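## Task

Place the black cylinder standing upright on top of the blue cube, centred on it; it only counts if it stays there with no help from the robot at the end.

## Robot and tools

ROBOT AND FRAME. Two six-joint arms, left_arm and right_arm, each end in a two-finger gripper. All reported hand positions use one shared scene frame, in metres. Its origin sits on the table surface midway between the arms, +x runs out across the table, +z points up, and left_arm is mounted on the +y side. The arm names do not tell you which side of a picture an arm appears on. Each gripper's fingers extend along its own +z axis and close along its own y axis. The reported hand point lies between the finger pads, roughly 1 cm back from the tips. Reported hand positions can be somewhat wrong, more so when an arm reaches far.

execute_actions. Argument "actions" is a list holding zero or one item; optional "pictures" (boolean) toggles camera images, which come by default. An empty list just returns the current state. A move is {"rows": [...], "steps": n}: n is 1 to 15 control steps of 1/30 s each (default 15). "rows" holds 1 to 15 rows; one row is used per step, and the final row repeats to fill any remaining steps. Every row is a single flat list of 14 numbers covering both arms: left_arm waist, shoulder, elbow, wrist pitch, wrist yaw, wrist roll, grip, then the same seven for right_arm. Include both arms even if one stays still (repeat its current angles). The six joint values are absolute target angles in radians in joint space, not positions in the scene frame; use the values printed under Joint positions as a reference. Stated ranges per arm: waist -2.618 to 3.054, shoulder 0.000 to 3.142, elbow 0.000 to 3.142, wrist pitch -1.571 to 1.571, wrist yaw -1.571 to 1.571, wrist roll -2.094 to 2.094. A target more than 0.036 rad beyond a range end, and further out than that joint's last reported angle, makes the whole call rejected and nothing moves. True ends may differ from the stated ones by up to 0.036 rad; a target past the true end is clipped there, and "joint sent to its limit" may appear (possibly about an earlier move). Absence of that line does not prove there is room left. A wait is {"steps": n} with n up to 300, counted from the previous result, and your thinking time counts toward it.

GRIP NUMBER. The seventh value per arm is an absolute command from -1 (shut) to +1 (fully open). Pads meet near -0.94; each millimetre of object width adds about 0.0208. Commanding below the reading for the object's width squeezes harder, up to roughly 50 to 62 N per pad. To keep a hold, keep sending the same closing number in every row. grip_measured tracks the motor, not the pads, so contact barely shows in it; each gripper's reading may be offset by up to about 0.02.

MOTION LIMITS. Each step the sent target is kept within a set distance of the measured angle: 0.202 rad waist, 0.258 shoulder, 0.238 elbow, 0.573 wrist pitch, 0.522 wrist yaw and roll. If targets would carry a gripper over 70 mm from where it is, all that arm's targets are pulled back proportionally. So big moves take several calls. Friction can leave a joint up to about 0.031 rad short, and tiny changes may not move it. Between calls the arms keep heading to the last row sent, until everything has nearly stopped or a step is HELD; after that only a new action moves them further. The simulation runs while you reply, so long thinking lets time pass.

RESULT LINES. The state line gives, per arm, end_effector_position (metres) and end_effector_quat_wxyz. Joint positions lists six angles in radians plus gripper opening in metres (0.093 open to 0.000 shut; roughly the pad gap when free, and up to about 12 mm under a rigid held object's width). Joint velocities give rates; torques give total drive output with offsets and noise, so treat loads cautiously. "joint command not followed" means a clearance check altered or blocked targets on some steps. HELD marks steps on which your row was not sent, wholly or partly. MOTOR HOT appears from 75 °C; at 90 °C that arm halts for 10 seconds, and at 100 °C it goes limp and drops. Holding loads for long heats motors. OVER-TEMPERATURE FAULT reports such stops.

CAMERAS. cam_high, cam_low, cam_left_wrist, cam_right_wrist, each 504x504, with K, distortion and T_world_to_cam given (world-to-camera transform, metres). Fixed cameras may be off by up to about 2.3 degrees and 9 mm; wrist camera poses follow the arms' joint readings. zoom_image takes "camera" (one of the four names) and "region" [x0, y0, x1, y1] in pixels of that camera's latest image, origin top-left, at most 504 by 504, and returns a closer view.

finished_scene takes "scene", the current scene's integer number, ends it irreversibly, grades it and starts the next task. Replying without any tool call stops everything.

AVOID. Never let the arms collide or push on each other. Do not knock or place anything off the table. Avoid drops, slips, slamming objects down and hard pushes. Occasional outside tugs may hit a held part or nudge loose objects, so grip firmly and check results. Release the cylinder and back away before finishing; it must stand upright and centred on its cube by itself.

Each tool is called after "Emit:" by a JSON object that holds its "fn" and its "kwargs", one argument or row to a line.

## Session

Emit:
{"fn": "execute_actions", "kwargs": {
  "actions": []
}}

Scene clock: 0.00 s of 4500.00 s.
left_arm: end_effector_position=(+0.2149, +0.4777, +0.1142) grip_measured=+0.988 end_effector_quat_wxyz=(+0.141, +0.157, +0.967, +0.146) | right_arm: end_effector_position=(+0.4044, -0.3117, +0.3989) grip_measured=+0.258 end_effector_quat_wxyz=(+0.700, +0.032, +0.713, -0.033)
Joint positions: left_arm=[ 0.538  0.881  0.718 -1.001 -0.047  0.857  0.093] | right_arm=[ 0.013  1.053  1.054 -0.019  0.011 -0.003  0.058]
Joint velocities: left_arm=[ 0.017  0.022  0.002 -0.037 -0.051 -0.022  0.   ] | right_arm=[ 0.002 -0.012 -0.017  0.007 -0.066  0.022 -0.   ]
Joint torques (N m, as the arm reports them, + toward a larger angle): no reading
Motor temperatures (°C, as the motors report them): left_arm=[28 27 26 27 26 29] | right_arm=[28 29 29 29 26 26]

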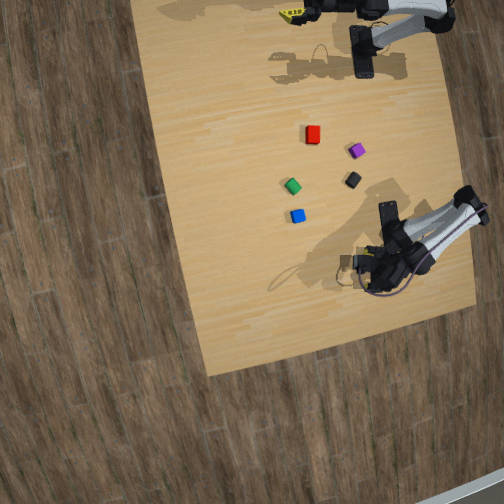

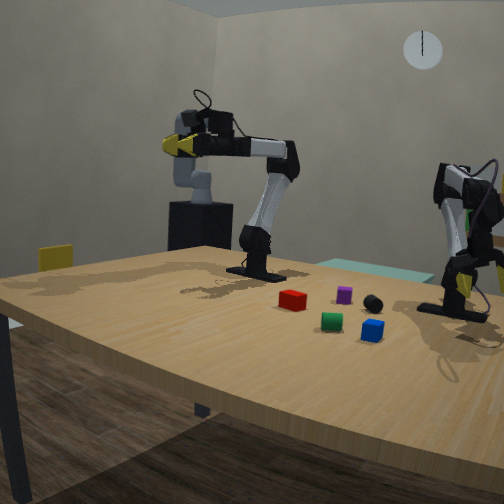

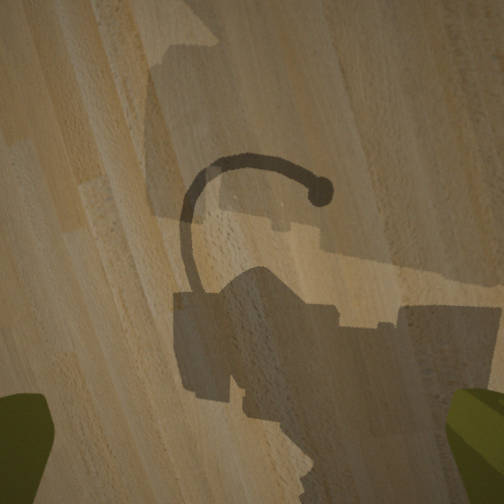

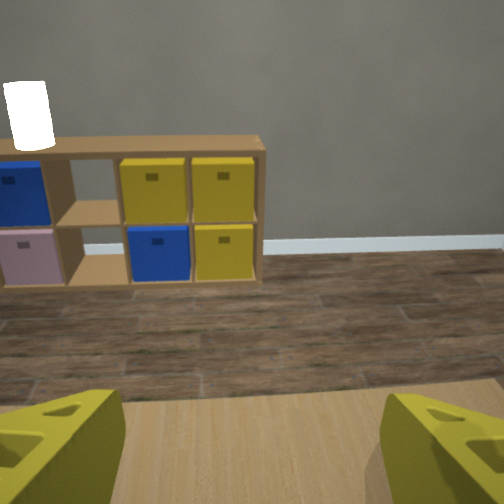

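Emit:
{"fn": "zoom_image", "kwargs": {
  "camera": "cam_high",
  "region": [260, 110, 400, 250]
}}

Emit:
{"fn": "zoom_image", "kwargs": {
  "camera": "cam_low",
  "region": [270, 260, 410, 360]
}}

Region (260, 110, 400, 250) of cam_high's 504x504 image, scaled by 3.600, with more detail than that image has.

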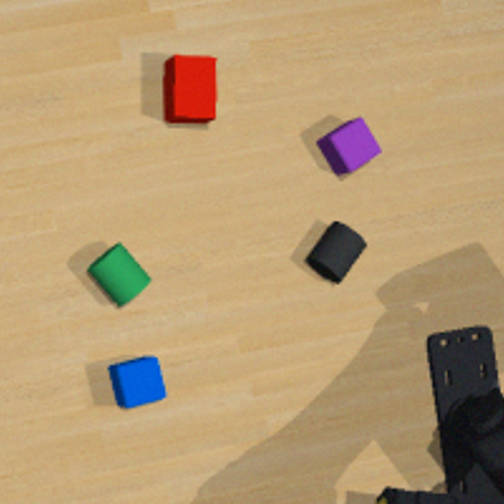

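Region (270, 260, 410, 360) of cam_low's 504x504 image, scaled by 3.600, with more detail than that image has; it fills the top 360 rows of this view, and the rest is white.

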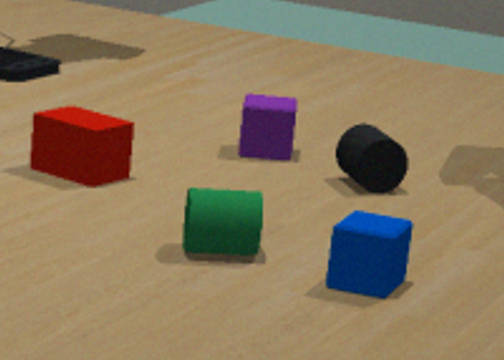

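Emit:
{"fn": "execute_actions", "kwargs": {
  "actions": [
    {"rows":[[0.4,0.92,0.76,-1.03,0,0.6,1,0.013,1.053,1.054,-0.019,0.011,-0.003,0.258],[0.25,0.97,0.80,-1.06,0.05,0.3,1,0.013,1.053,1.054,-0.019,0.011,-0.003,0.258],[-0.72,1.318,1.0,-1.252,0.45,-1.57,1,0.013,1.053,1.054,-0.019,0.011,-0.003,0.258]],"steps":15}
  ],
  "pictures": false
}}

Emit:
{"fn": "execute_actions", "kwargs": {
  "actions": [
    {"steps":45}
  ]
}}

Scene clock: 59.50 s of 4500.00 s.
left_arm: end_effector_position=(+0.2034, +0.2052, +0.1217) grip_measured=+0.988 end_effector_quat_wxyz=(-0.080, -0.007, +0.978, -0.192) | right_arm: end_effector_position=(+0.4044, -0.3117, +0.3977) grip_measured=+0.258 end_effector_quat_wxyz=(+0.698, +0.032, +0.714, -0.033)
Joint positions: left_arm=[-0.498  1.319  1.    -1.199  0.415 -0.536  0.093] | right_arm=[ 0.013  1.053  1.054 -0.024  0.011 -0.003  0.058]
Joint velocities: left_arm=[-2.171  0.032  0.002 -0.095  0.227 -2.85   0.001] | right_arm=[-0.002 -0.002 -0.012  0.037 -0.081 -0.066 -0.001]
Joint torques (N m, as the arm reports them, + toward a larger angle): left_arm=[ 0.34 -3.98  6.77  0.2   0.38  0.01] | right_arm=[-0.21 -2.7   9.68  2.07  0.04  0.  ]
Motor temperatures (°C, as the motors report them): left_arm=[28 27 32 30 26 29] | right_arm=[28 30 35 37 26 26]
Steps of this call (steps 1 to 90: nothing new was sent; then 56.00 s passed at rest; steps 91 to 105: all 15 steps of this action). Readings (joint positions):
91: left_arm=[0.514 0.884 0.721 -1.006 -0.049 0.816] | right_arm=[0.013 1.053 1.054 -0.024 0.011 -0.003]
92: left_arm=[0.451 0.897 0.735 -1.020 -0.040 0.726] | right_arm=[0.013 1.053 1.054 -0.024 0.011 -0.003]
94: left_arm=[0.321 1.014 0.844 -1.110 0.095 0.554] | right_arm=[0.013 1.053 1.054 -0.024 0.011 -0.003]
98: left_arm=[0.033 1.279 1.000 -1.135 0.299 0.159] | right_arm=[0.013 1.053 1.054 -0.024 0.011 -0.003]
105: the state above

Scene clock: 61.00 s of 4500.00 s.
left_arm: end_effector_position=(+0.1528, +0.1777, +0.1237) grip_measured=+0.988 end_effector_quat_wxyz=(-0.200, -0.392, +0.893, -0.097) | right_arm: end_effector_position=(+0.4044, -0.3117, +0.3977) grip_measured=+0.258 end_effector_quat_wxyz=(+0.698, +0.032, +0.714, -0.033)
Joint positions: left_arm=[-0.718  1.319  1.    -1.241  0.448 -1.561  0.093] | right_arm=[ 0.013  1.053  1.054 -0.024  0.011 -0.003  0.058]
Joint velocities: left_arm=[-0.022  0.007 -0.007 -0.022  0.007  0.037  0.001] | right_arm=[ 0.002 -0.012 -0.007  0.037 -0.022  0.022 -0.001]
Joint torques (N m, as the arm reports them, + toward a larger angle): left_arm=[-0.04 -3.64  6.37  0.19  0.36 -0.13] | right_arm=[-0.2  -2.71  9.69  2.06  0.04  0.01]
Motor temperatures (°C, as the motors report them): left_arm=[28 27 32 30 26 29] | right_arm=[28 30 35 37 26 26]
Steps of this call (steps 1 to 45: the robot went on to your last target). Readings (joint positions):
1: left_arm=[-0.574 1.319 1.000 -1.203 0.421 -0.635] | right_arm=[0.013 1.053 1.054 -0.024 0.011 -0.003]
2: left_arm=[-0.641 1.319 1.000 -1.207 0.430 -0.734] | right_arm=[0.013 1.053 1.054 -0.024 0.011 -0.003]
4: left_arm=[-0.710 1.319 1.000 -1.219 0.445 -0.930] | right_arm=[0.013 1.053 1.054 -0.024 0.011 -0.003]
8: left_arm=[-0.718 1.319 1.000 -1.235 0.448 -1.285] | right_arm=[0.013 1.053 1.054 -0.024 0.011 -0.003]
45: the state above
All arms were judged still, so your last target was given up. Only a new action makes them travel on or press farther. Fingers that are still opening or closing keep moving.
camera_calibration (this result's frames):
cam_left_wrist: T_world_to_cam=[[0.740584, -0.671423, 0.0269464, 0.00315115], [-0.441874, -0.456395, 0.772302, 0.090222], [-0.506243, -0.583861, -0.634684, 0.342297], [0, 0, 0, 1]] pos_world=[0.210819, 0.243147, 0.147487]
cam_right_wrist: T_world_to_cam=[[-0.0825501, -0.996464, 0.0156302, -0.284312], [-0.446196, 0.0229312, -0.894641, 0.581462], [0.89112, -0.0808269, -0.446512, -0.12759], [0, 0, 0, 1]] pos_world=[0.349674, -0.306953, 0.467673]

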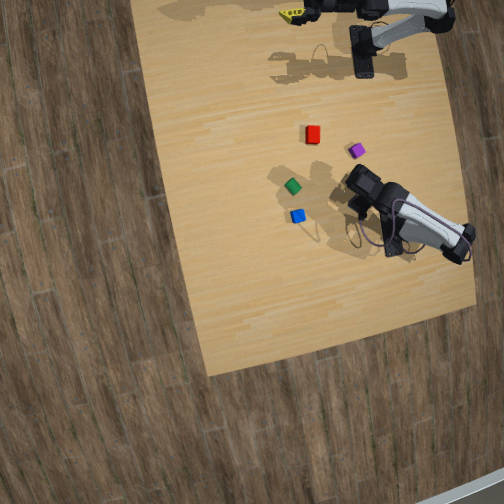

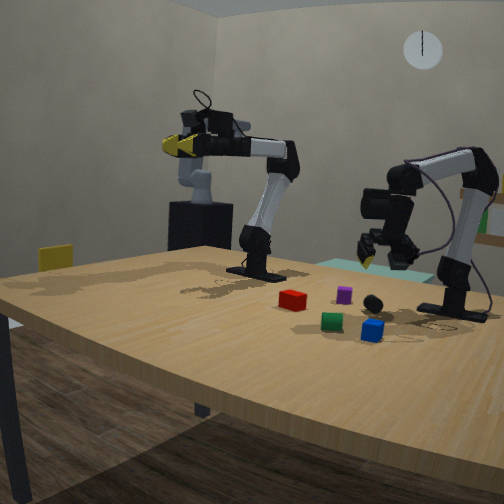

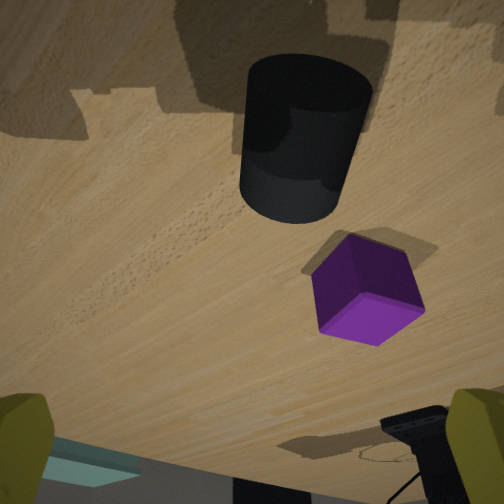

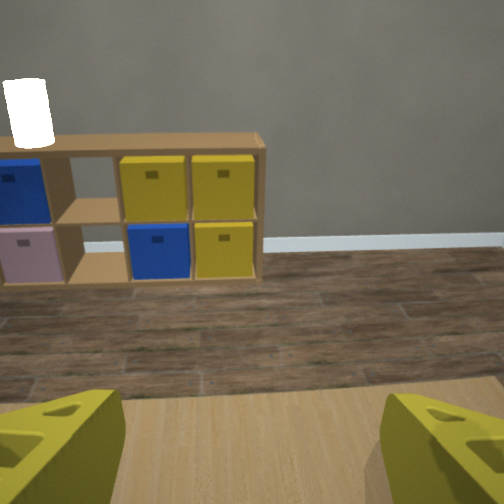

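Emit:
{"fn": "execute_actions", "kwargs": {
  "actions": [
    {"rows":[[-0.725,1.34,0.985,-1.21,0.448,-1.55,1,0.013,1.053,1.054,-0.019,0.011,-0.003,0.258],[-0.73,1.36,0.97,-1.18,0.448,-1.54,1,0.013,1.053,1.054,-0.019,0.011,-0.003,0.258],[-0.735,1.38,0.955,-1.15,0.448,-1.53,1,0.013,1.053,1.054,-0.019,0.011,-0.003,0.258],[-0.74,1.40,0.94,-1.11,0.448,-1.52,1,0.013,1.053,1.054,-0.019,0.011,-0.003,0.258],[-0.745,1.42,0.925,-1.08,0.448,-1.51,1,0.013,1.053,1.054,-0.019,0.011,-0.003,0.258],[-0.747,1.44,0.91,-1.04,0.448,-1.51,1,0.013,1.053,1.054,-0.019,0.011,-0.003,0.258],[-0.747,1.46,0.896,-1.01,0.448,-1.51,1,0.013,1.053,1.054,-0.019,0.011,-0.003,0.258]],"steps":15}
  ]
}}

Scene clock: 90.90 s of 4500.00 s.
left_arm: end_effector_position=(+0.1642, +0.1613, +0.0763) grip_measured=+0.988 end_effector_quat_wxyz=(-0.202, -0.366, +0.904, -0.093) | right_arm: end_effector_position=(+0.4044, -0.3117, +0.3977) grip_measured=+0.258 end_effector_quat_wxyz=(+0.698, +0.032, +0.714, -0.033)
Joint positions: left_arm=[-0.739  1.449  0.913 -1.036  0.448 -1.521  0.093] | right_arm=[ 0.013  1.053  1.054 -0.024  0.011 -0.003  0.058]
Joint velocities: left_arm=[-0.022 -0.002  0.012  0.095  0.037  0.051  0.001] | right_arm=[ 0.017  0.002 -0.017  0.007 -0.081 -0.007 -0.001]
Joint torques (N m, as the arm reports them, + toward a larger angle): left_arm=[-0.31 -3.79  5.02  0.26  0.33 -0.01] | right_arm=[-0.2  -2.71  9.69  2.06  0.04  0.01]
Motor temperatures (°C, as the motors report them): left_arm=[28 28 32 28 26 29] | right_arm=[28 30 37 38 26 26]
Steps of this call (steps 1 to 90: nothing new was sent; then 26.40 s passed at rest; steps 91 to 105: all 15 steps of this action). Readings (joint positions):
91: left_arm=[-0.718 1.319 1.000 -1.239 0.448 -1.561] | right_arm=[0.013 1.053 1.054 -0.024 0.011 -0.003]
92: left_arm=[-0.718 1.321 1.000 -1.234 0.448 -1.559] | right_arm=[0.013 1.053 1.054 -0.024 0.011 -0.003]
94: left_arm=[-0.723 1.338 0.994 -1.203 0.448 -1.551] | right_arm=[0.013 1.053 1.054 -0.024 0.011 -0.003]
98: left_arm=[-0.738 1.418 0.940 -1.100 0.448 -1.531] | right_arm=[0.013 1.053 1.054 -0.024 0.011 -0.003]
105: the state above
camera_calibration (this result's frames):
cam_left_wrist: T_world_to_cam=[[0.701493, -0.711937, 0.0324602, -0.00244373], [-0.470033, -0.42794, 0.771969, 0.124379], [-0.535702, -0.556788, -0.634831, 0.30893], [0, 0, 0, 1]] pos_world=[0.225671, 0.223495, 0.100181]
cam_right_wrist: T_world_to_cam=[[-0.0825501, -0.996464, 0.0156302, -0.284312], [-0.446196, 0.0229312, -0.894641, 0.581462], [0.89112, -0.0808269, -0.446512, -0.12759], [0, 0, 0, 1]] pos_world=[0.349674, -0.306953, 0.467673]

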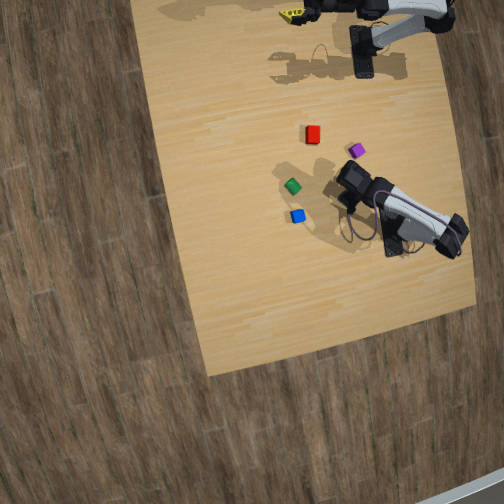

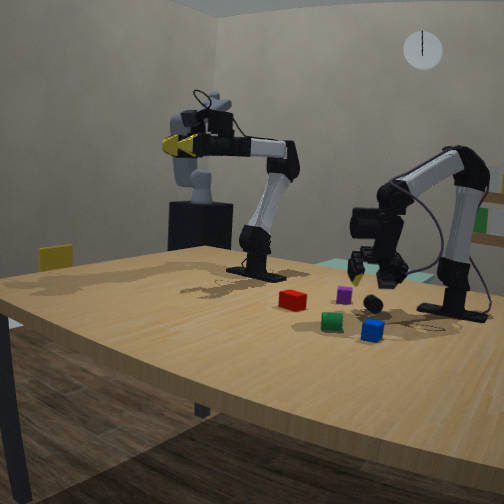

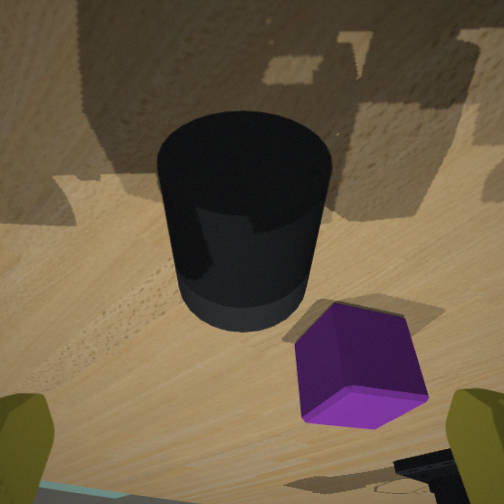

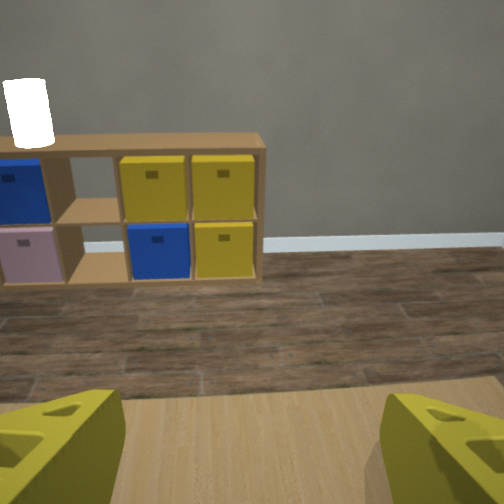

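Emit:
{"fn": "execute_actions", "kwargs": {
  "actions": [
    {"rows":[[-0.739,1.47,0.885,-0.99,0.448,-1.51,1,0.013,1.053,1.054,-0.019,0.011,-0.003,0.258],[-0.739,1.48,0.87,-0.965,0.448,-1.51,1,0.013,1.053,1.054,-0.019,0.011,-0.003,0.258],[-0.739,1.49,0.855,-0.94,0.448,-1.51,1,0.013,1.053,1.054,-0.019,0.011,-0.003,0.258],[-0.739,1.50,0.84,-0.915,0.448,-1.51,1,0.013,1.053,1.054,-0.019,0.011,-0.003,0.258],[-0.739,1.51,0.825,-0.89,0.448,-1.51,1,0.013,1.053,1.054,-0.019,0.011,-0.003,0.258],[-0.739,1.52,0.81,-0.865,0.448,-1.51,1,0.013,1.053,1.054,-0.019,0.011,-0.003,0.258],[-0.739,1.53,0.795,-0.84,0.448,-1.51,1,0.013,1.053,1.054,-0.019,0.011,-0.003,0.258],[-0.739,1.54,0.78,-0.815,0.448,-1.51,1,0.013,1.053,1.054,-0.019,0.011,-0.003,0.258],[-0.739,1.548,0.765,-0.795,0.448,-1.51,1,0.013,1.053,1.054,-0.019,0.011,-0.003,0.258],[-0.739,1.552,0.752,-0.775,0.448,-1.51,1,0.013,1.053,1.054,-0.019,0.011,-0.003,0.258]],"steps":15}
  ]
}}

Scene clock: 116.37 s of 4500.00 s.
left_arm: end_effector_position=(+0.1621, +0.1632, +0.0254) grip_measured=+0.988 end_effector_quat_wxyz=(-0.204, -0.366, +0.904, -0.089) | right_arm: end_effector_position=(+0.4044, -0.3117, +0.3977) grip_measured=+0.258 end_effector_quat_wxyz=(+0.698, +0.032, +0.714, -0.033)
Joint positions: left_arm=[-0.739  1.535  0.771 -0.818  0.448 -1.518  0.093] | right_arm=[ 0.013  1.053  1.054 -0.024  0.011 -0.003  0.058]
Joint velocities: left_arm=[ 0.017  0.002  0.007  0.256 -0.022  0.007  0.   ] | right_arm=[ 0.002 -0.012 -0.012 -0.037  0.022 -0.007  0.   ]
Joint torques (N m, as the arm reports them, + toward a larger angle): left_arm=[ 0.29 -3.34  4.3   0.29  0.34 -0.02] | right_arm=[-0.2  -2.69  9.69  2.07  0.04  0.01]
Motor temperatures (°C, as the motors report them): left_arm=[28 29 32 28 26 29] | right_arm=[28 30 37 39 26 26]
Steps of this call (steps 1 to 30: the robot went on to your last target; steps 31 to 90: nothing new was sent; then 21.97 s passed at rest; steps 91 to 105: all 15 steps of this action). Readings (joint positions):
91: left_arm=[-0.739 1.449 0.913 -1.016 0.448 -1.519] | right_arm=[0.013 1.053 1.054 -0.024 0.011 -0.003]
92: left_arm=[-0.739 1.449 0.911 -1.009 0.448 -1.519] | right_arm=[0.013 1.053 1.054 -0.024 0.011 -0.003]
94: left_arm=[-0.739 1.455 0.896 -0.981 0.448 -1.518] | right_arm=[0.013 1.053 1.054 -0.024 0.011 -0.003]
98: left_arm=[-0.739 1.497 0.836 -0.904 0.448 -1.518] | right_arm=[0.013 1.053 1.054 -0.024 0.011 -0.003]
105: the state above
camera_calibration (this result's frames):
cam_left_wrist: T_world_to_cam=[[0.69948, -0.714285, 0.0228979, 0.00297504], [-0.465946, -0.431526, 0.77245, 0.163478], [-0.541869, -0.550983, -0.634662, 0.276598], [0, 0, 0, 1]] pos_world=[0.223971, 0.225071, 0.0491995]
cam_right_wrist: T_world_to_cam=[[-0.0825501, -0.996464, 0.0156302, -0.284312], [-0.446196, 0.0229312, -0.894641, 0.581462], [0.89112, -0.0808269, -0.446512, -0.12759], [0, 0, 0, 1]] pos_world=[0.349674, -0.306953, 0.467673]

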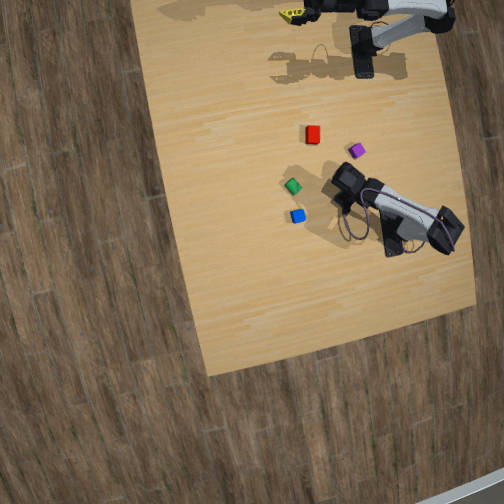

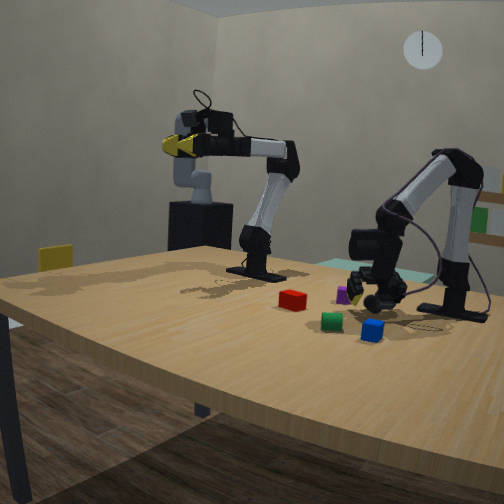

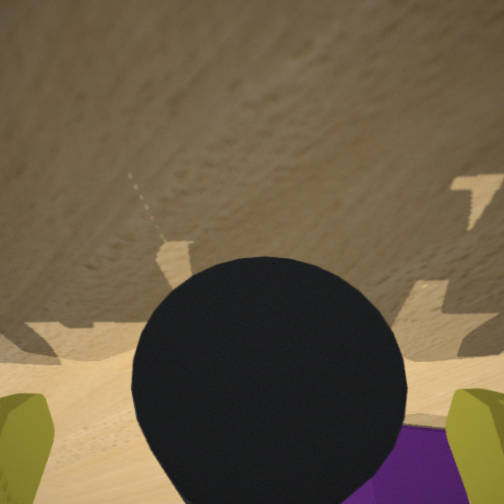

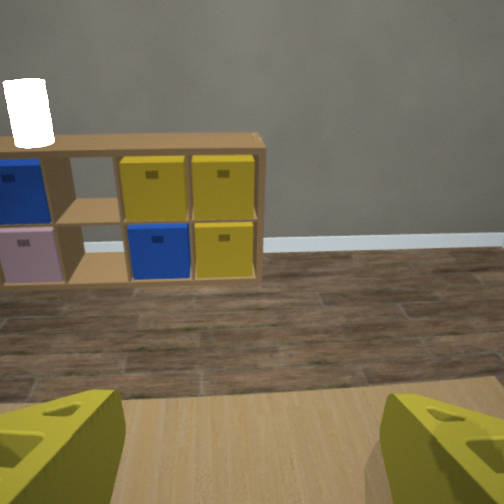

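Emit:
{"fn": "execute_actions", "kwargs": {
  "actions": [
    {"rows":[[-0.739,1.552,0.752,-0.775,0.448,-1.51,0.7,0.013,1.053,1.054,-0.019,0.011,-0.003,0.258],[-0.739,1.552,0.752,-0.775,0.448,-1.51,0.4,0.013,1.053,1.054,-0.019,0.011,-0.003,0.258],[-0.739,1.552,0.752,-0.775,0.448,-1.51,0.2,0.013,1.053,1.054,-0.019,0.011,-0.003,0.258],[-0.739,1.552,0.752,-0.775,0.448,-1.51,0.1,0.013,1.053,1.054,-0.019,0.011,-0.003,0.258],[-0.739,1.552,0.752,-0.775,0.448,-1.51,0.0,0.013,1.053,1.054,-0.019,0.011,-0.003,0.258],[-0.739,1.552,0.752,-0.775,0.448,-1.51,-0.1,0.013,1.053,1.054,-0.019,0.011,-0.003,0.258],[-0.739,1.552,0.752,-0.775,0.448,-1.51,-0.2,0.013,1.053,1.054,-0.019,0.011,-0.003,0.258],[-0.739,1.552,0.752,-0.775,0.448,-1.51,-0.32,0.013,1.053,1.054,-0.019,0.011,-0.003,0.258]],"steps":15}
  ],
  "pictures": false
}}

Emit:
{"fn": "execute_actions", "kwargs": {
  "actions": [
    {"steps":25}
  ]
}}

Scene clock: 127.43 s of 4500.00 s.
left_arm: end_effector_position=(+0.1681, +0.1577, +0.0254) grip_measured=-0.298 end_effector_quat_wxyz=(-0.196, -0.362, +0.905, -0.105) | right_arm: end_effector_position=(+0.4044, -0.3117, +0.3977) grip_measured=+0.258 end_effector_quat_wxyz=(+0.698, +0.032, +0.714, -0.033)
Joint positions: left_arm=[-0.739  1.535  0.771 -0.783  0.448 -1.518  0.031] | right_arm=[ 0.013  1.053  1.054 -0.024  0.011 -0.003  0.058]
Joint velocities: left_arm=[ 0.002 -0.007 -0.007  0.022  0.066 -0.007 -0.001] | right_arm=[-0.007 -0.027 -0.012 -0.051 -0.051  0.007  0.   ]
Joint torques (N m, as the arm reports them, + toward a larger angle): left_arm=[ 0.14 -3.6   4.67  0.31  0.35 -0.03] | right_arm=[-0.21 -2.72  9.68  2.06  0.03  0.  ]
Motor temperatures (°C, as the motors report them): left_arm=[28 29 31 28 26 29] | right_arm=[28 30 38 40 26 26]
Steps of this call (steps 1 to 30: the robot went on to your last target; steps 31 to 90: nothing new was sent; then 7.57 s passed at rest; steps 91 to 105: all 15 steps of this action). Readings (joint positions):
91: left_arm=[-0.739 1.535 0.771 -0.783 0.448 -1.518] | right_arm=[0.013 1.053 1.054 -0.024 0.011 -0.003]
92: left_arm=[-0.739 1.535 0.771 -0.783 0.448 -1.518] | right_arm=[0.013 1.053 1.054 -0.024 0.011 -0.003]
94: left_arm=[-0.739 1.535 0.771 -0.783 0.448 -1.518] | right_arm=[0.013 1.053 1.054 -0.024 0.011 -0.003]
98: left_arm=[-0.739 1.535 0.771 -0.783 0.448 -1.518] | right_arm=[0.013 1.053 1.054 -0.024 0.011 -0.003]
105: the state above

Scene clock: 128.27 s of 4500.00 s.
left_arm: end_effector_position=(+0.1681, +0.1577, +0.0254) grip_measured=-0.298 end_effector_quat_wxyz=(-0.196, -0.362, +0.905, -0.105) | right_arm: end_effector_position=(+0.4044, -0.3117, +0.3977) grip_measured=+0.258 end_effector_quat_wxyz=(+0.698, +0.032, +0.714, -0.033)
Joint positions: left_arm=[-0.739  1.535  0.771 -0.783  0.448 -1.518  0.031] | right_arm=[ 0.013  1.053  1.054 -0.024  0.011 -0.003  0.058]
Joint velocities: left_arm=[-0.017 -0.002 -0.002 -0.051 -0.007 -0.051 -0.001] | right_arm=[-0.002 -0.007 -0.007  0.007 -0.066 -0.066  0.001]
Joint torques (N m, as the arm reports them, + toward a larger angle): left_arm=[ 0.17 -3.48  4.77  0.28  0.3  -0.01] | right_arm=[-0.2  -2.71  9.69  2.06  0.04  0.01]
Motor temperatures (°C, as the motors report them): left_arm=[28 29 31 28 26 29] | right_arm=[28 30 38 40 26 26]
Steps of this call (steps 1 to 15: the robot went on to your last target; steps 16 to 25: nothing new was sent). Readings (joint positions):
1: left_arm=[-0.739 1.535 0.771 -0.783 0.448 -1.518] | right_arm=[0.013 1.053 1.054 -0.024 0.011 -0.003]
2: left_arm=[-0.739 1.535 0.771 -0.783 0.448 -1.518] | right_arm=[0.013 1.053 1.054 -0.024 0.011 -0.003]
4: left_arm=[-0.739 1.535 0.771 -0.783 0.448 -1.518] | right_arm=[0.013 1.053 1.054 -0.024 0.011 -0.003]
8: left_arm=[-0.739 1.535 0.771 -0.783 0.448 -1.518] | right_arm=[0.013 1.053 1.054 -0.024 0.011 -0.003]
25: the state above
All arms were judged still, so your last target was given up. Only a new action makes them travel on or press farther. Fingers that are still opening or closing keep moving.
camera_calibration (this result's frames):
cam_left_wrist: T_world_to_cam=[[0.69841, -0.713287, 0.0586884, -0.00599995], [-0.486172, -0.412653, 0.770295, 0.164291], [-0.525223, -0.566514, -0.634982, 0.276454], [0, 0, 0, 1]] pos_world=[0.229265, 0.220131, 0.0493427]
cam_right_wrist: T_world_to_cam=[[-0.0825501, -0.996464, 0.0156302, -0.284312], [-0.446196, 0.0229312, -0.894641, 0.581462], [0.89112, -0.0808269, -0.446512, -0.12759], [0, 0, 0, 1]] pos_world=[0.349674, -0.306953, 0.467673]

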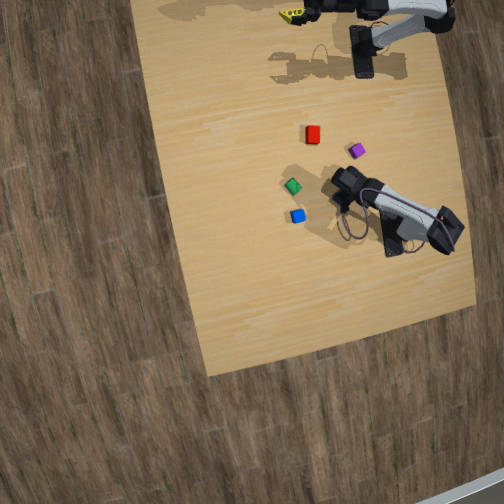

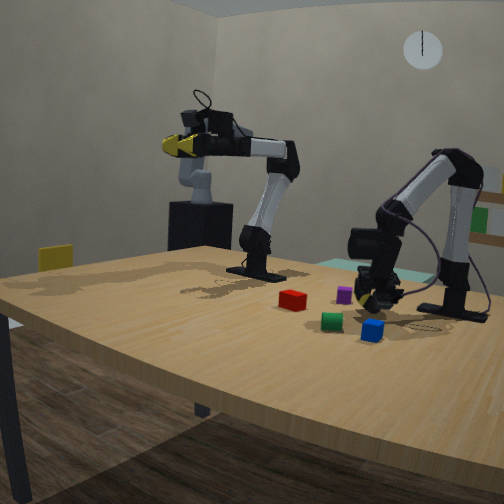

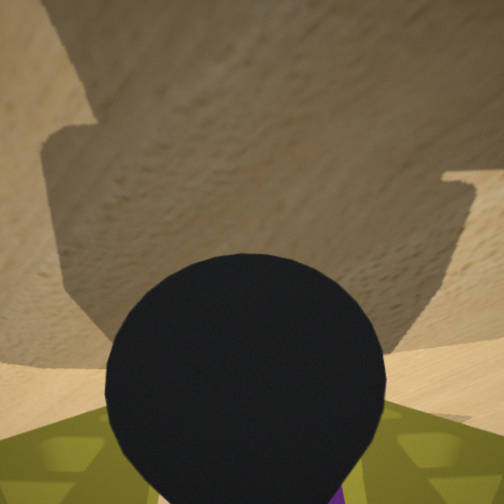

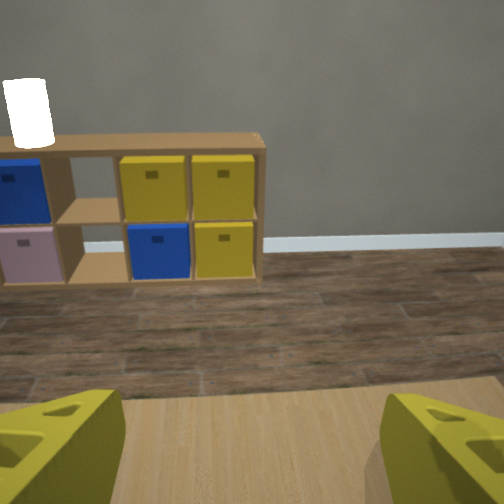

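Emit:
{"fn": "execute_actions", "kwargs": {
  "actions": [
    {"rows":[[-0.739,1.525,0.79,-0.82,0.448,-1.51,-0.32,0.013,1.053,1.054,-0.019,0.011,-0.003,0.258],[-0.739,1.51,0.81,-0.86,0.448,-1.51,-0.32,0.013,1.053,1.054,-0.019,0.011,-0.003,0.258],[-0.739,1.495,0.83,-0.90,0.448,-1.51,-0.32,0.013,1.053,1.054,-0.019,0.011,-0.003,0.258],[-0.739,1.48,0.85,-0.93,0.448,-1.51,-0.32,0.013,1.053,1.054,-0.019,0.011,-0.003,0.258],[-0.739,1.46,0.87,-0.96,0.448,-1.51,-0.32,0.013,1.053,1.054,-0.019,0.011,-0.003,0.258],[-0.739,1.44,0.89,-0.99,0.448,-1.51,-0.32,0.013,1.053,1.054,-0.019,0.011,-0.003,0.258],[-0.739,1.42,0.91,-1.02,0.44,-1.48,-0.32,0.013,1.053,1.054,-0.019,0.011,-0.003,0.258],[-0.735,1.40,0.92,-1.03,0.42,-1.42,-0.32,0.013,1.053,1.054,-0.019,0.011,-0.003,0.258],[-0.73,1.38,0.92,-1.02,0.40,-1.35,-0.32,0.013,1.053,1.054,-0.019,0.011,-0.003,0.258],[-0.72,1.36,0.91,-0.99,0.38,-1.28,-0.32,0.013,1.053,1.054,-0.019,0.011,-0.003,0.258],[-0.71,1.34,0.89,-0.94,0.36,-1.21,-0.32,0.013,1.053,1.054,-0.019,0.011,-0.003,0.258],[-0.70,1.32,0.87,-0.88,0.34,-1.14,-0.32,0.013,1.053,1.054,-0.019,0.011,-0.003,0.258],[-0.69,1.30,0.84,-0.82,0.32,-1.07,-0.32,0.013,1.053,1.054,-0.019,0.011,-0.003,0.258],[-0.68,1.28,0.81,-0.76,0.30,-1.0,-0.32,0.013,1.053,1.054,-0.019,0.011,-0.003,0.258],[-0.67,1.26,0.78,-0.70,0.28,-0.93,-0.32,0.013,1.053,1.054,-0.019,0.011,-0.003,0.258]],"steps":15}
  ],
  "pictures": false
}}

Emit:
{"fn": "execute_actions", "kwargs": {
  "actions": [
    {"rows":[[-0.66,1.24,0.74,-0.62,0.26,-0.86,-0.32,0.013,1.053,1.054,-0.019,0.011,-0.003,0.258],[-0.65,1.22,0.70,-0.54,0.24,-0.79,-0.32,0.013,1.053,1.054,-0.019,0.011,-0.003,0.258],[-0.64,1.20,0.66,-0.46,0.22,-0.72,-0.32,0.013,1.053,1.054,-0.019,0.011,-0.003,0.258],[-0.63,1.18,0.62,-0.38,0.20,-0.65,-0.32,0.013,1.053,1.054,-0.019,0.011,-0.003,0.258],[-0.62,1.16,0.58,-0.30,0.18,-0.58,-0.32,0.013,1.053,1.054,-0.019,0.011,-0.003,0.258],[-0.61,1.14,0.54,-0.22,0.16,-0.51,-0.32,0.013,1.053,1.054,-0.019,0.011,-0.003,0.258],[-0.60,1.12,0.50,-0.14,0.14,-0.44,-0.32,0.013,1.053,1.054,-0.019,0.011,-0.003,0.258],[-0.59,1.10,0.46,-0.06,0.12,-0.37,-0.32,0.013,1.053,1.054,-0.019,0.011,-0.003,0.258],[-0.58,1.08,0.42,0.02,0.10,-0.30,-0.32,0.013,1.053,1.054,-0.019,0.011,-0.003,0.258],[-0.57,1.06,0.38,0.10,0.08,-0.23,-0.32,0.013,1.053,1.054,-0.019,0.011,-0.003,0.258],[-0.56,1.04,0.34,0.17,0.06,-0.16,-0.32,0.013,1.053,1.054,-0.019,0.011,-0.003,0.258],[-0.55,1.02,0.30,0.23,0.04,-0.09,-0.32,0.013,1.053,1.054,-0.019,0.011,-0.003,0.258],[-0.55,1.00,0.26,0.28,0.02,-0.04,-0.32,0.013,1.053,1.054,-0.019,0.011,-0.003,0.258],[-0.55,0.98,0.22,0.31,0.0,0.0,-0.32,0.013,1.053,1.054,-0.019,0.011,-0.003,0.258],[-0.55,0.958,0.19,0.33,-0.005,0.01,-0.32,0.013,1.053,1.054,-0.019,0.011,-0.003,0.258]],"steps":15}
  ],
  "pictures": false
}}

Emit:
{"fn": "execute_actions", "kwargs": {
  "actions": [
    {"steps":20}
  ]
}}

Scene clock: 163.20 s of 4500.00 s.
left_arm: end_effector_position=(+0.2059, +0.1563, +0.0943) grip_measured=-0.298 end_effector_quat_wxyz=(-0.065, -0.206, +0.953, -0.215) | right_arm: end_effector_position=(+0.4044, -0.3117, +0.3977) grip_measured=+0.258 end_effector_quat_wxyz=(+0.698, +0.032, +0.714, -0.033)
Joint positions: left_arm=[-0.695  1.304  0.859 -0.849  0.362 -1.184  0.031] | right_arm=[ 0.013  1.053  1.054 -0.024  0.011 -0.003  0.058]
Joint velocities: left_arm=[ 0.31  -0.579 -0.662  1.238 -0.505  1.648 -0.001] | right_arm=[-0.007 -0.002 -0.002 -0.022 -0.022 -0.007 -0.   ]
Joint torques (N m, as the arm reports them, + toward a larger angle): left_arm=[ 0.63 -4.72  4.59  0.5   0.18  0.  ] | right_arm=[-0.2  -2.7   9.68  2.06  0.04  0.01]
Motor temperatures (°C, as the motors report them): left_arm=[28 29 31 28 26 29] | right_arm=[28 31 39 41 26 26]
Steps of this call (steps 1 to 90: nothing new was sent; then 31.43 s passed at rest; steps 91 to 105: all 15 steps of this action). Readings (joint positions):
91: left_arm=[-0.739 1.535 0.771 -0.785 0.448 -1.518] | right_arm=[0.013 1.053 1.054 -0.024 0.011 -0.003]
92: left_arm=[-0.739 1.535 0.774 -0.796 0.448 -1.518] | right_arm=[0.013 1.053 1.054 -0.024 0.011 -0.003]
94: left_arm=[-0.739 1.527 0.793 -0.838 0.448 -1.518] | right_arm=[0.013 1.053 1.054 -0.024 0.011 -0.003]
98: left_arm=[-0.739 1.458 0.869 -0.934 0.445 -1.498] | right_arm=[0.013 1.053 1.054 -0.024 0.011 -0.003]
105: the state above

Scene clock: 163.70 s of 4500.00 s.
left_arm: end_effector_position=(+0.2912, +0.1996, +0.0765) grip_measured=-0.297 end_effector_quat_wxyz=(+0.411, +0.176, +0.871, -0.203) | right_arm: end_effector_position=(+0.4044, -0.3117, +0.3977) grip_measured=+0.258 end_effector_quat_wxyz=(+0.698, +0.032, +0.714, -0.033)
Joint positions: left_arm=[-0.559  1.011  0.276  0.114  0.071 -0.208  0.031] | right_arm=[ 0.013  1.053  1.054 -0.024  0.011 -0.003  0.058]
Joint velocities: left_arm=[ 0.056 -0.628 -1.013  1.487 -0.476  1.414 -0.   ] | right_arm=[-0.007 -0.007 -0.002  0.007  0.066 -0.037 -0.001]
Joint torques (N m, as the arm reports them, + toward a larger angle): left_arm=[ 0.55 -2.92  5.75  1.59  0.07 -0.02] | right_arm=[-0.19 -2.7   9.69  2.06  0.04  0.  ]
Motor temperatures (°C, as the motors report them): left_arm=[28 29 31 28 26 29] | right_arm=[28 31 39 41 26 26]
Steps of this call (steps 1 to 15: all 15 steps of this action). Readings (joint positions):
1: left_arm=[-0.685 1.283 0.831 -0.804 0.345 -1.123] | right_arm=[0.013 1.053 1.054 -0.024 0.011 -0.003]
2: left_arm=[-0.674 1.263 0.797 -0.751 0.326 -1.061] | right_arm=[0.013 1.053 1.054 -0.024 0.011 -0.003]
4: left_arm=[-0.654 1.226 0.716 -0.634 0.288 -0.932] | right_arm=[0.013 1.053 1.054 -0.024 0.011 -0.003]
8: left_arm=[-0.614 1.154 0.546 -0.369 0.210 -0.663] | right_arm=[0.013 1.053 1.054 -0.024 0.011 -0.003]
15: the state above

Scene clock: 164.37 s of 4500.00 s.
left_arm: end_effector_position=(+0.3064, +0.2036, +0.1002) grip_measured=-0.297 end_effector_quat_wxyz=(+0.511, +0.239, +0.812, -0.151) | right_arm: end_effector_position=(+0.4044, -0.3117, +0.3977) grip_measured=+0.258 end_effector_quat_wxyz=(+0.698, +0.032, +0.714, -0.033)
Joint positions: left_arm=[-0.558  0.98   0.209  0.324  0.003 -0.001  0.031] | right_arm=[ 0.013  1.053  1.054 -0.024  0.011 -0.003  0.058]
Joint velocities: left_arm=[-0.002  0.012 -0.017  0.007 -0.051  0.066 -0.001] | right_arm=[-0.012 -0.017 -0.007 -0.007 -0.037  0.066 -0.   ]
Joint torques (N m, as the arm reports them, + toward a larger angle): left_arm=[ 0.77 -3.14  6.22  1.8  -0.03  0.02] | right_arm=[-0.21 -2.72  9.69  2.06  0.03  0.01]
Motor temperatures (°C, as the motors report them): left_arm=[28 29 31 28 26 29] | right_arm=[28 31 39 41 26 26]
Steps of this call (steps 1 to 20: the robot went on to your last target). Readings (joint positions):
1: left_arm=[-0.558 0.993 0.246 0.156 0.057 -0.166] | right_arm=[0.013 1.053 1.054 -0.024 0.011 -0.003]
2: left_arm=[-0.558 0.984 0.226 0.186 0.045 -0.132] | right_arm=[0.013 1.053 1.054 -0.024 0.011 -0.003]
4: left_arm=[-0.558 0.980 0.210 0.226 0.030 -0.084] | right_arm=[0.013 1.053 1.054 -0.024 0.011 -0.003]
8: left_arm=[-0.558 0.980 0.209 0.286 0.014 -0.033] | right_arm=[0.013 1.053 1.054 -0.024 0.011 -0.003]
20: the state above
camera_calibration (this result's frames):
cam_left_wrist: T_world_to_cam=[[-0.551711, -0.834021, 0.00480895, 0.338757], [-0.645857, 0.423577, -0.635178, 0.212356], [0.527715, -0.353541, -0.772351, 0.0703904], [0, 0, 0, 1]] pos_world=[0.286901, 0.217467, 0.187621]
cam_right_wrist: T_world_to_cam=[[-0.0825501, -0.996464, 0.0156302, -0.284312], [-0.446196, 0.0229312, -0.894641, 0.581462], [0.89112, -0.0808269, -0.446512, -0.12759], [0, 0, 0, 1]] pos_world=[0.349674, -0.306953, 0.467673]

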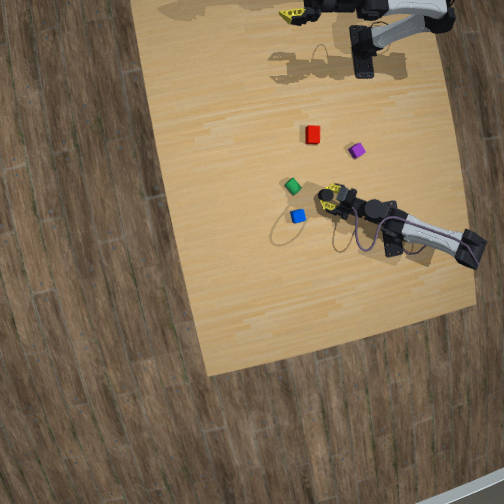

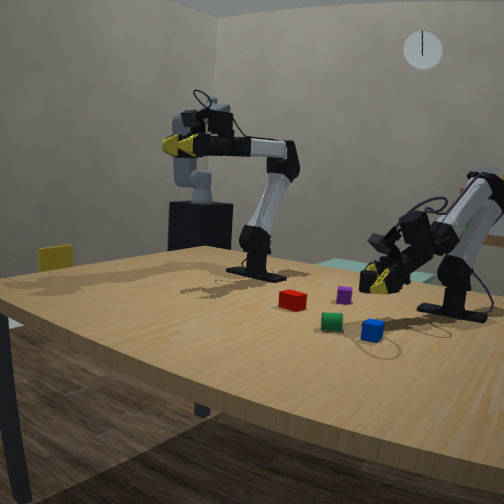

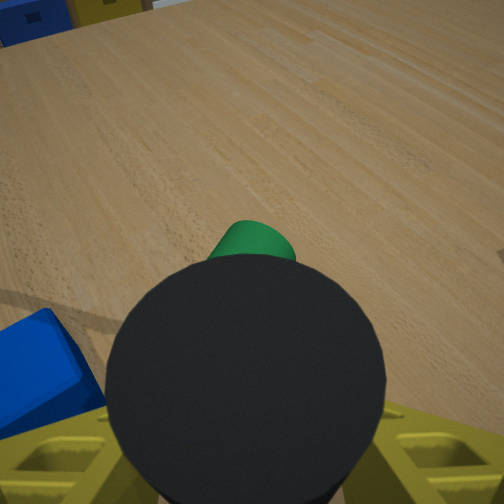

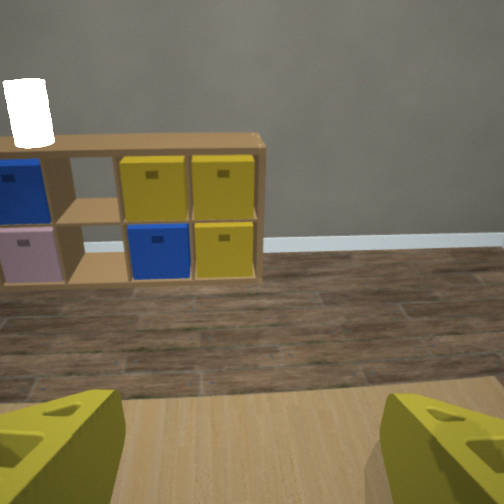

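Emit:
{"fn": "zoom_image", "kwargs": {
  "camera": "cam_high",
  "region": [275, 165, 359, 249]
}}

Emit:
{"fn": "zoom_image", "kwargs": {
  "camera": "cam_low",
  "region": [320, 240, 440, 360]
}}

Region (275, 165, 359, 249) of cam_high's 504x504 image, scaled by 6.000, with more detail than that image has.

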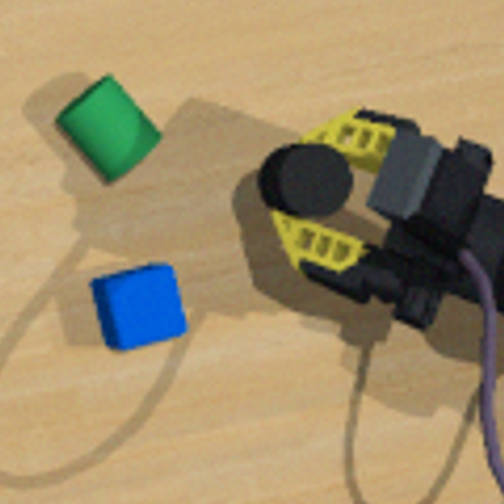

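Region (320, 240, 440, 360) of cam_low's 504x504 image, scaled by 4.200, with more detail than that image has.

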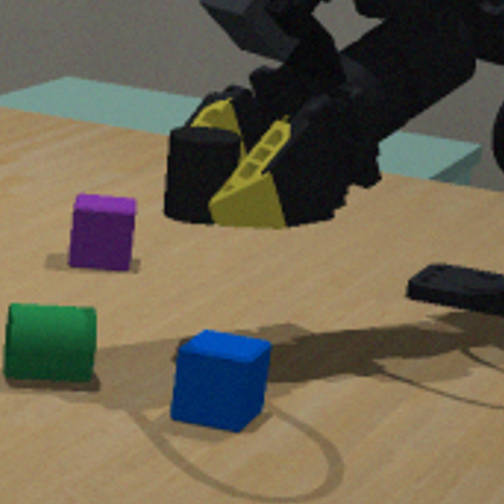

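Emit:
{"fn": "execute_actions", "kwargs": {
  "actions": [
    {"rows":[[-0.53,1.01,0.225,0.35,0,0,-0.32,0.013,1.053,1.054,-0.019,0.011,-0.003,0.258],[-0.51,1.045,0.24,0.375,0,0,-0.32,0.013,1.053,1.054,-0.019,0.011,-0.003,0.258],[-0.49,1.08,0.25,0.40,0,0,-0.32,0.013,1.053,1.054,-0.019,0.011,-0.003,0.258],[-0.47,1.115,0.26,0.425,0,0,-0.32,0.013,1.053,1.054,-0.019,0.011,-0.003,0.258],[-0.45,1.15,0.27,0.45,0,0,-0.32,0.013,1.053,1.054,-0.019,0.011,-0.003,0.258],[-0.43,1.185,0.28,0.475,0,0,-0.32,0.013,1.053,1.054,-0.019,0.011,-0.003,0.258],[-0.41,1.22,0.29,0.50,0,0,-0.32,0.013,1.053,1.054,-0.019,0.011,-0.003,0.258],[-0.39,1.25,0.30,0.525,0,0,-0.32,0.013,1.053,1.054,-0.019,0.011,-0.003,0.258],[-0.37,1.28,0.305,0.55,0,0,-0.32,0.013,1.053,1.054,-0.019,0.011,-0.003,0.258],[-0.35,1.31,0.31,0.57,0,0,-0.32,0.013,1.053,1.054,-0.019,0.011,-0.003,0.258],[-0.33,1.335,0.314,0.59,0,0,-0.32,0.013,1.053,1.054,-0.019,0.011,-0.003,0.258],[-0.315,1.355,0.314,0.605,0,0,-0.32,0.013,1.053,1.054,-0.019,0.011,-0.003,0.258],[-0.30,1.372,0.314,0.608,0,0,-0.32,0.013,1.053,1.054,-0.019,0.011,-0.003,0.258]],"steps":15}
  ],
  "pictures": false
}}

Emit:
{"fn": "execute_actions", "kwargs": {
  "actions": [
    {"steps":15}
  ]
}}

Scene clock: 191.77 s of 4500.00 s.
left_arm: end_effector_position=(+0.3774, +0.2599, +0.0742) grip_measured=-0.297 end_effector_quat_wxyz=(+0.508, +0.139, +0.846, -0.083) | right_arm: end_effector_position=(+0.4044, -0.3117, +0.3977) grip_measured=+0.258 end_effector_quat_wxyz=(+0.698, +0.032, +0.714, -0.033)
Joint positions: left_arm=[-0.311  1.346  0.296  0.56   0.001  0.001  0.031] | right_arm=[ 0.013  1.053  1.054 -0.024  0.011 -0.003  0.058]
Joint velocities: left_arm=[ 0.183  0.212 -0.022  0.198  0.022 -0.007 -0.   ] | right_arm=[-0.017 -0.002 -0.002  0.037 -0.022  0.007  0.   ]
Joint torques (N m, as the arm reports them, + toward a larger angle): left_arm=[ 0.09 -2.35  7.6   2.01  0.15 -0.16] | right_arm=[-0.21 -2.71  9.69  2.06  0.04  0.  ]
Motor temperatures (°C, as the motors report them): left_arm=[28 29 32 35 26 29] | right_arm=[28 31 39 43 26 26]
Steps of this call (steps 1 to 15: the robot went on to your last target; steps 16 to 90: nothing new was sent; then 23.90 s passed at rest; steps 91 to 105: all 15 steps of this action). Readings (joint positions):
91: left_arm=[-0.554 0.980 0.209 0.327 0.003 0.001] | right_arm=[0.013 1.053 1.054 -0.024 0.011 -0.003]
92: left_arm=[-0.545 0.988 0.210 0.335 0.004 0.001] | right_arm=[0.013 1.053 1.054 -0.024 0.011 -0.003]
94: left_arm=[-0.510 1.036 0.224 0.362 0.004 0.001] | right_arm=[0.013 1.053 1.054 -0.024 0.011 -0.003]
98: left_arm=[-0.430 1.177 0.265 0.436 0.003 0.001] | right_arm=[0.013 1.053 1.054 -0.024 0.011 -0.003]
105: the state above

Scene clock: 192.27 s of 4500.00 s.
left_arm: end_effector_position=(+0.3821, +0.2601, +0.0810) grip_measured=-0.297 end_effector_quat_wxyz=(+0.523, +0.135, +0.837, -0.084) | right_arm: end_effector_position=(+0.4044, -0.3117, +0.3977) grip_measured=+0.258 end_effector_quat_wxyz=(+0.698, +0.032, +0.714, -0.033)
Joint positions: left_arm=[-0.307  1.353  0.296  0.602  0.001  0.001  0.031] | right_arm=[ 0.013  1.053  1.054 -0.024  0.011 -0.003  0.058]
Joint velocities: left_arm=[-0.007 -0.002  0.002 -0.037  0.007  0.007 -0.001] | right_arm=[-0.002 -0.002 -0.012 -0.007  0.022  0.022 -0.001]
Joint torques (N m, as the arm reports them, + toward a larger angle): left_arm=[ 0.68 -2.01  7.43  1.87  0.16 -0.09] | right_arm=[-0.21 -2.72  9.66  2.06  0.04  0.01]
Motor temperatures (°C, as the motors report them): left_arm=[28 29 32 35 26 29] | right_arm=[28 31 39 43 26 26]
Steps of this call (steps 1 to 15: the robot went on to your last target). Readings (joint positions):
1: left_arm=[-0.308 1.351 0.296 0.565 0.001 0.001] | right_arm=[0.013 1.053 1.054 -0.024 0.011 -0.003]
2: left_arm=[-0.307 1.352 0.296 0.570 0.001 0.001] | right_arm=[0.013 1.053 1.054 -0.024 0.011 -0.003]
4: left_arm=[-0.307 1.353 0.296 0.582 0.001 0.001] | right_arm=[0.013 1.053 1.054 -0.024 0.011 -0.003]
8: left_arm=[-0.307 1.352 0.296 0.596 0.001 0.001] | right_arm=[0.013 1.053 1.054 -0.024 0.011 -0.003]
15: the state above
camera_calibration (this result's frames):
cam_left_wrist: T_world_to_cam=[[-0.325558, -0.945521, 0.00167958, 0.370534], [-0.734757, 0.25187, -0.629836, 0.303398], [0.5951, -0.206282, -0.776726, -0.028072], [0, 0, 0, 1]] pos_world=[0.36026, 0.26814, 0.168664]
cam_right_wrist: T_world_to_cam=[[-0.0825501, -0.996464, 0.0156302, -0.284312], [-0.446196, 0.0229312, -0.894641, 0.581462], [0.89112, -0.0808269, -0.446512, -0.12759], [0, 0, 0, 1]] pos_world=[0.349674, -0.306953, 0.467673]

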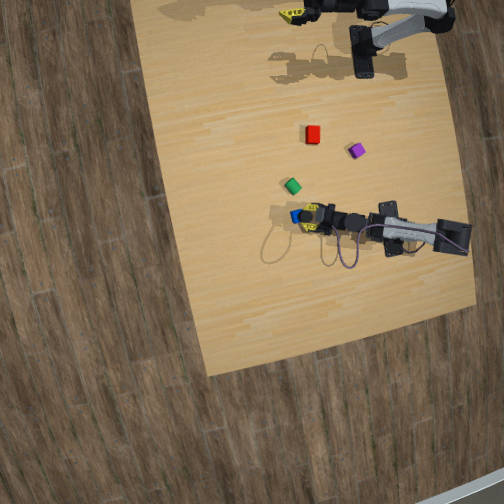

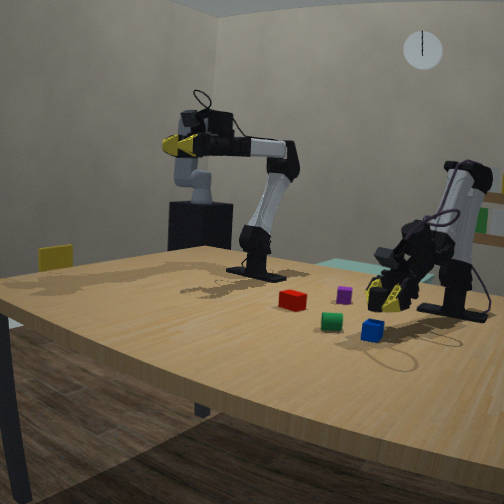

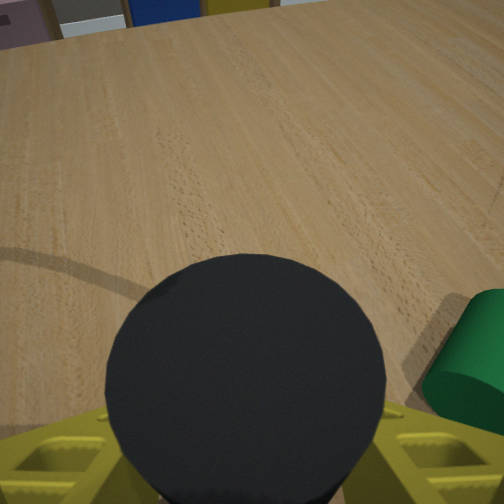

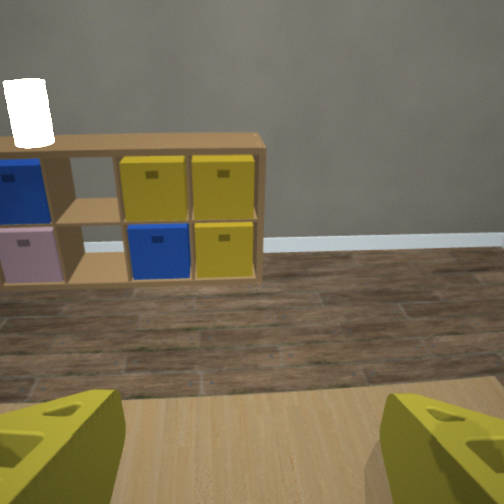

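Emit:
{"fn": "zoom_image", "kwargs": {
  "camera": "cam_high",
  "region": [275, 185, 338, 248]
}}

Emit:
{"fn": "zoom_image", "kwargs": {
  "camera": "cam_low",
  "region": [340, 270, 424, 354]
}}

Region (275, 185, 338, 248) of cam_high's 504x504 image, scaled by 8.000, with more detail than that image has.

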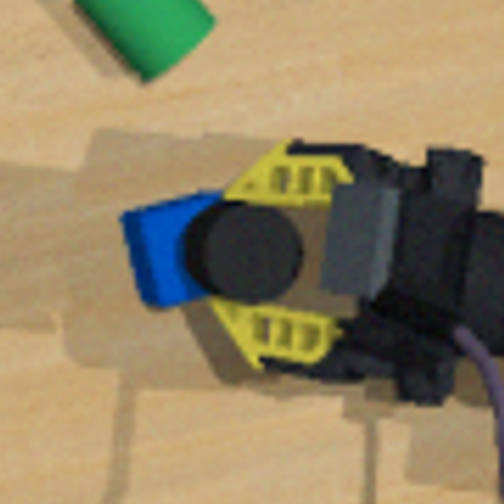

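Region (340, 270, 424, 354) of cam_low's 504x504 image, scaled by 6.000, with more detail than that image has.

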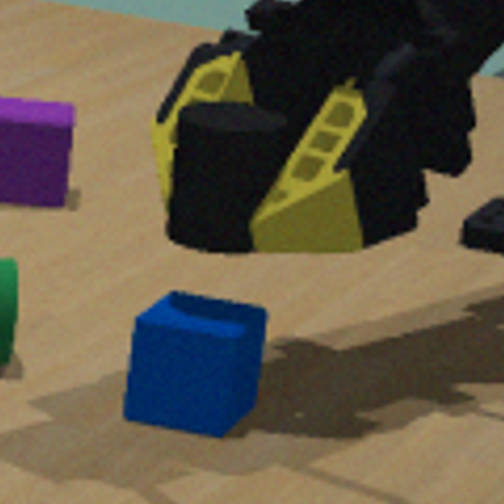

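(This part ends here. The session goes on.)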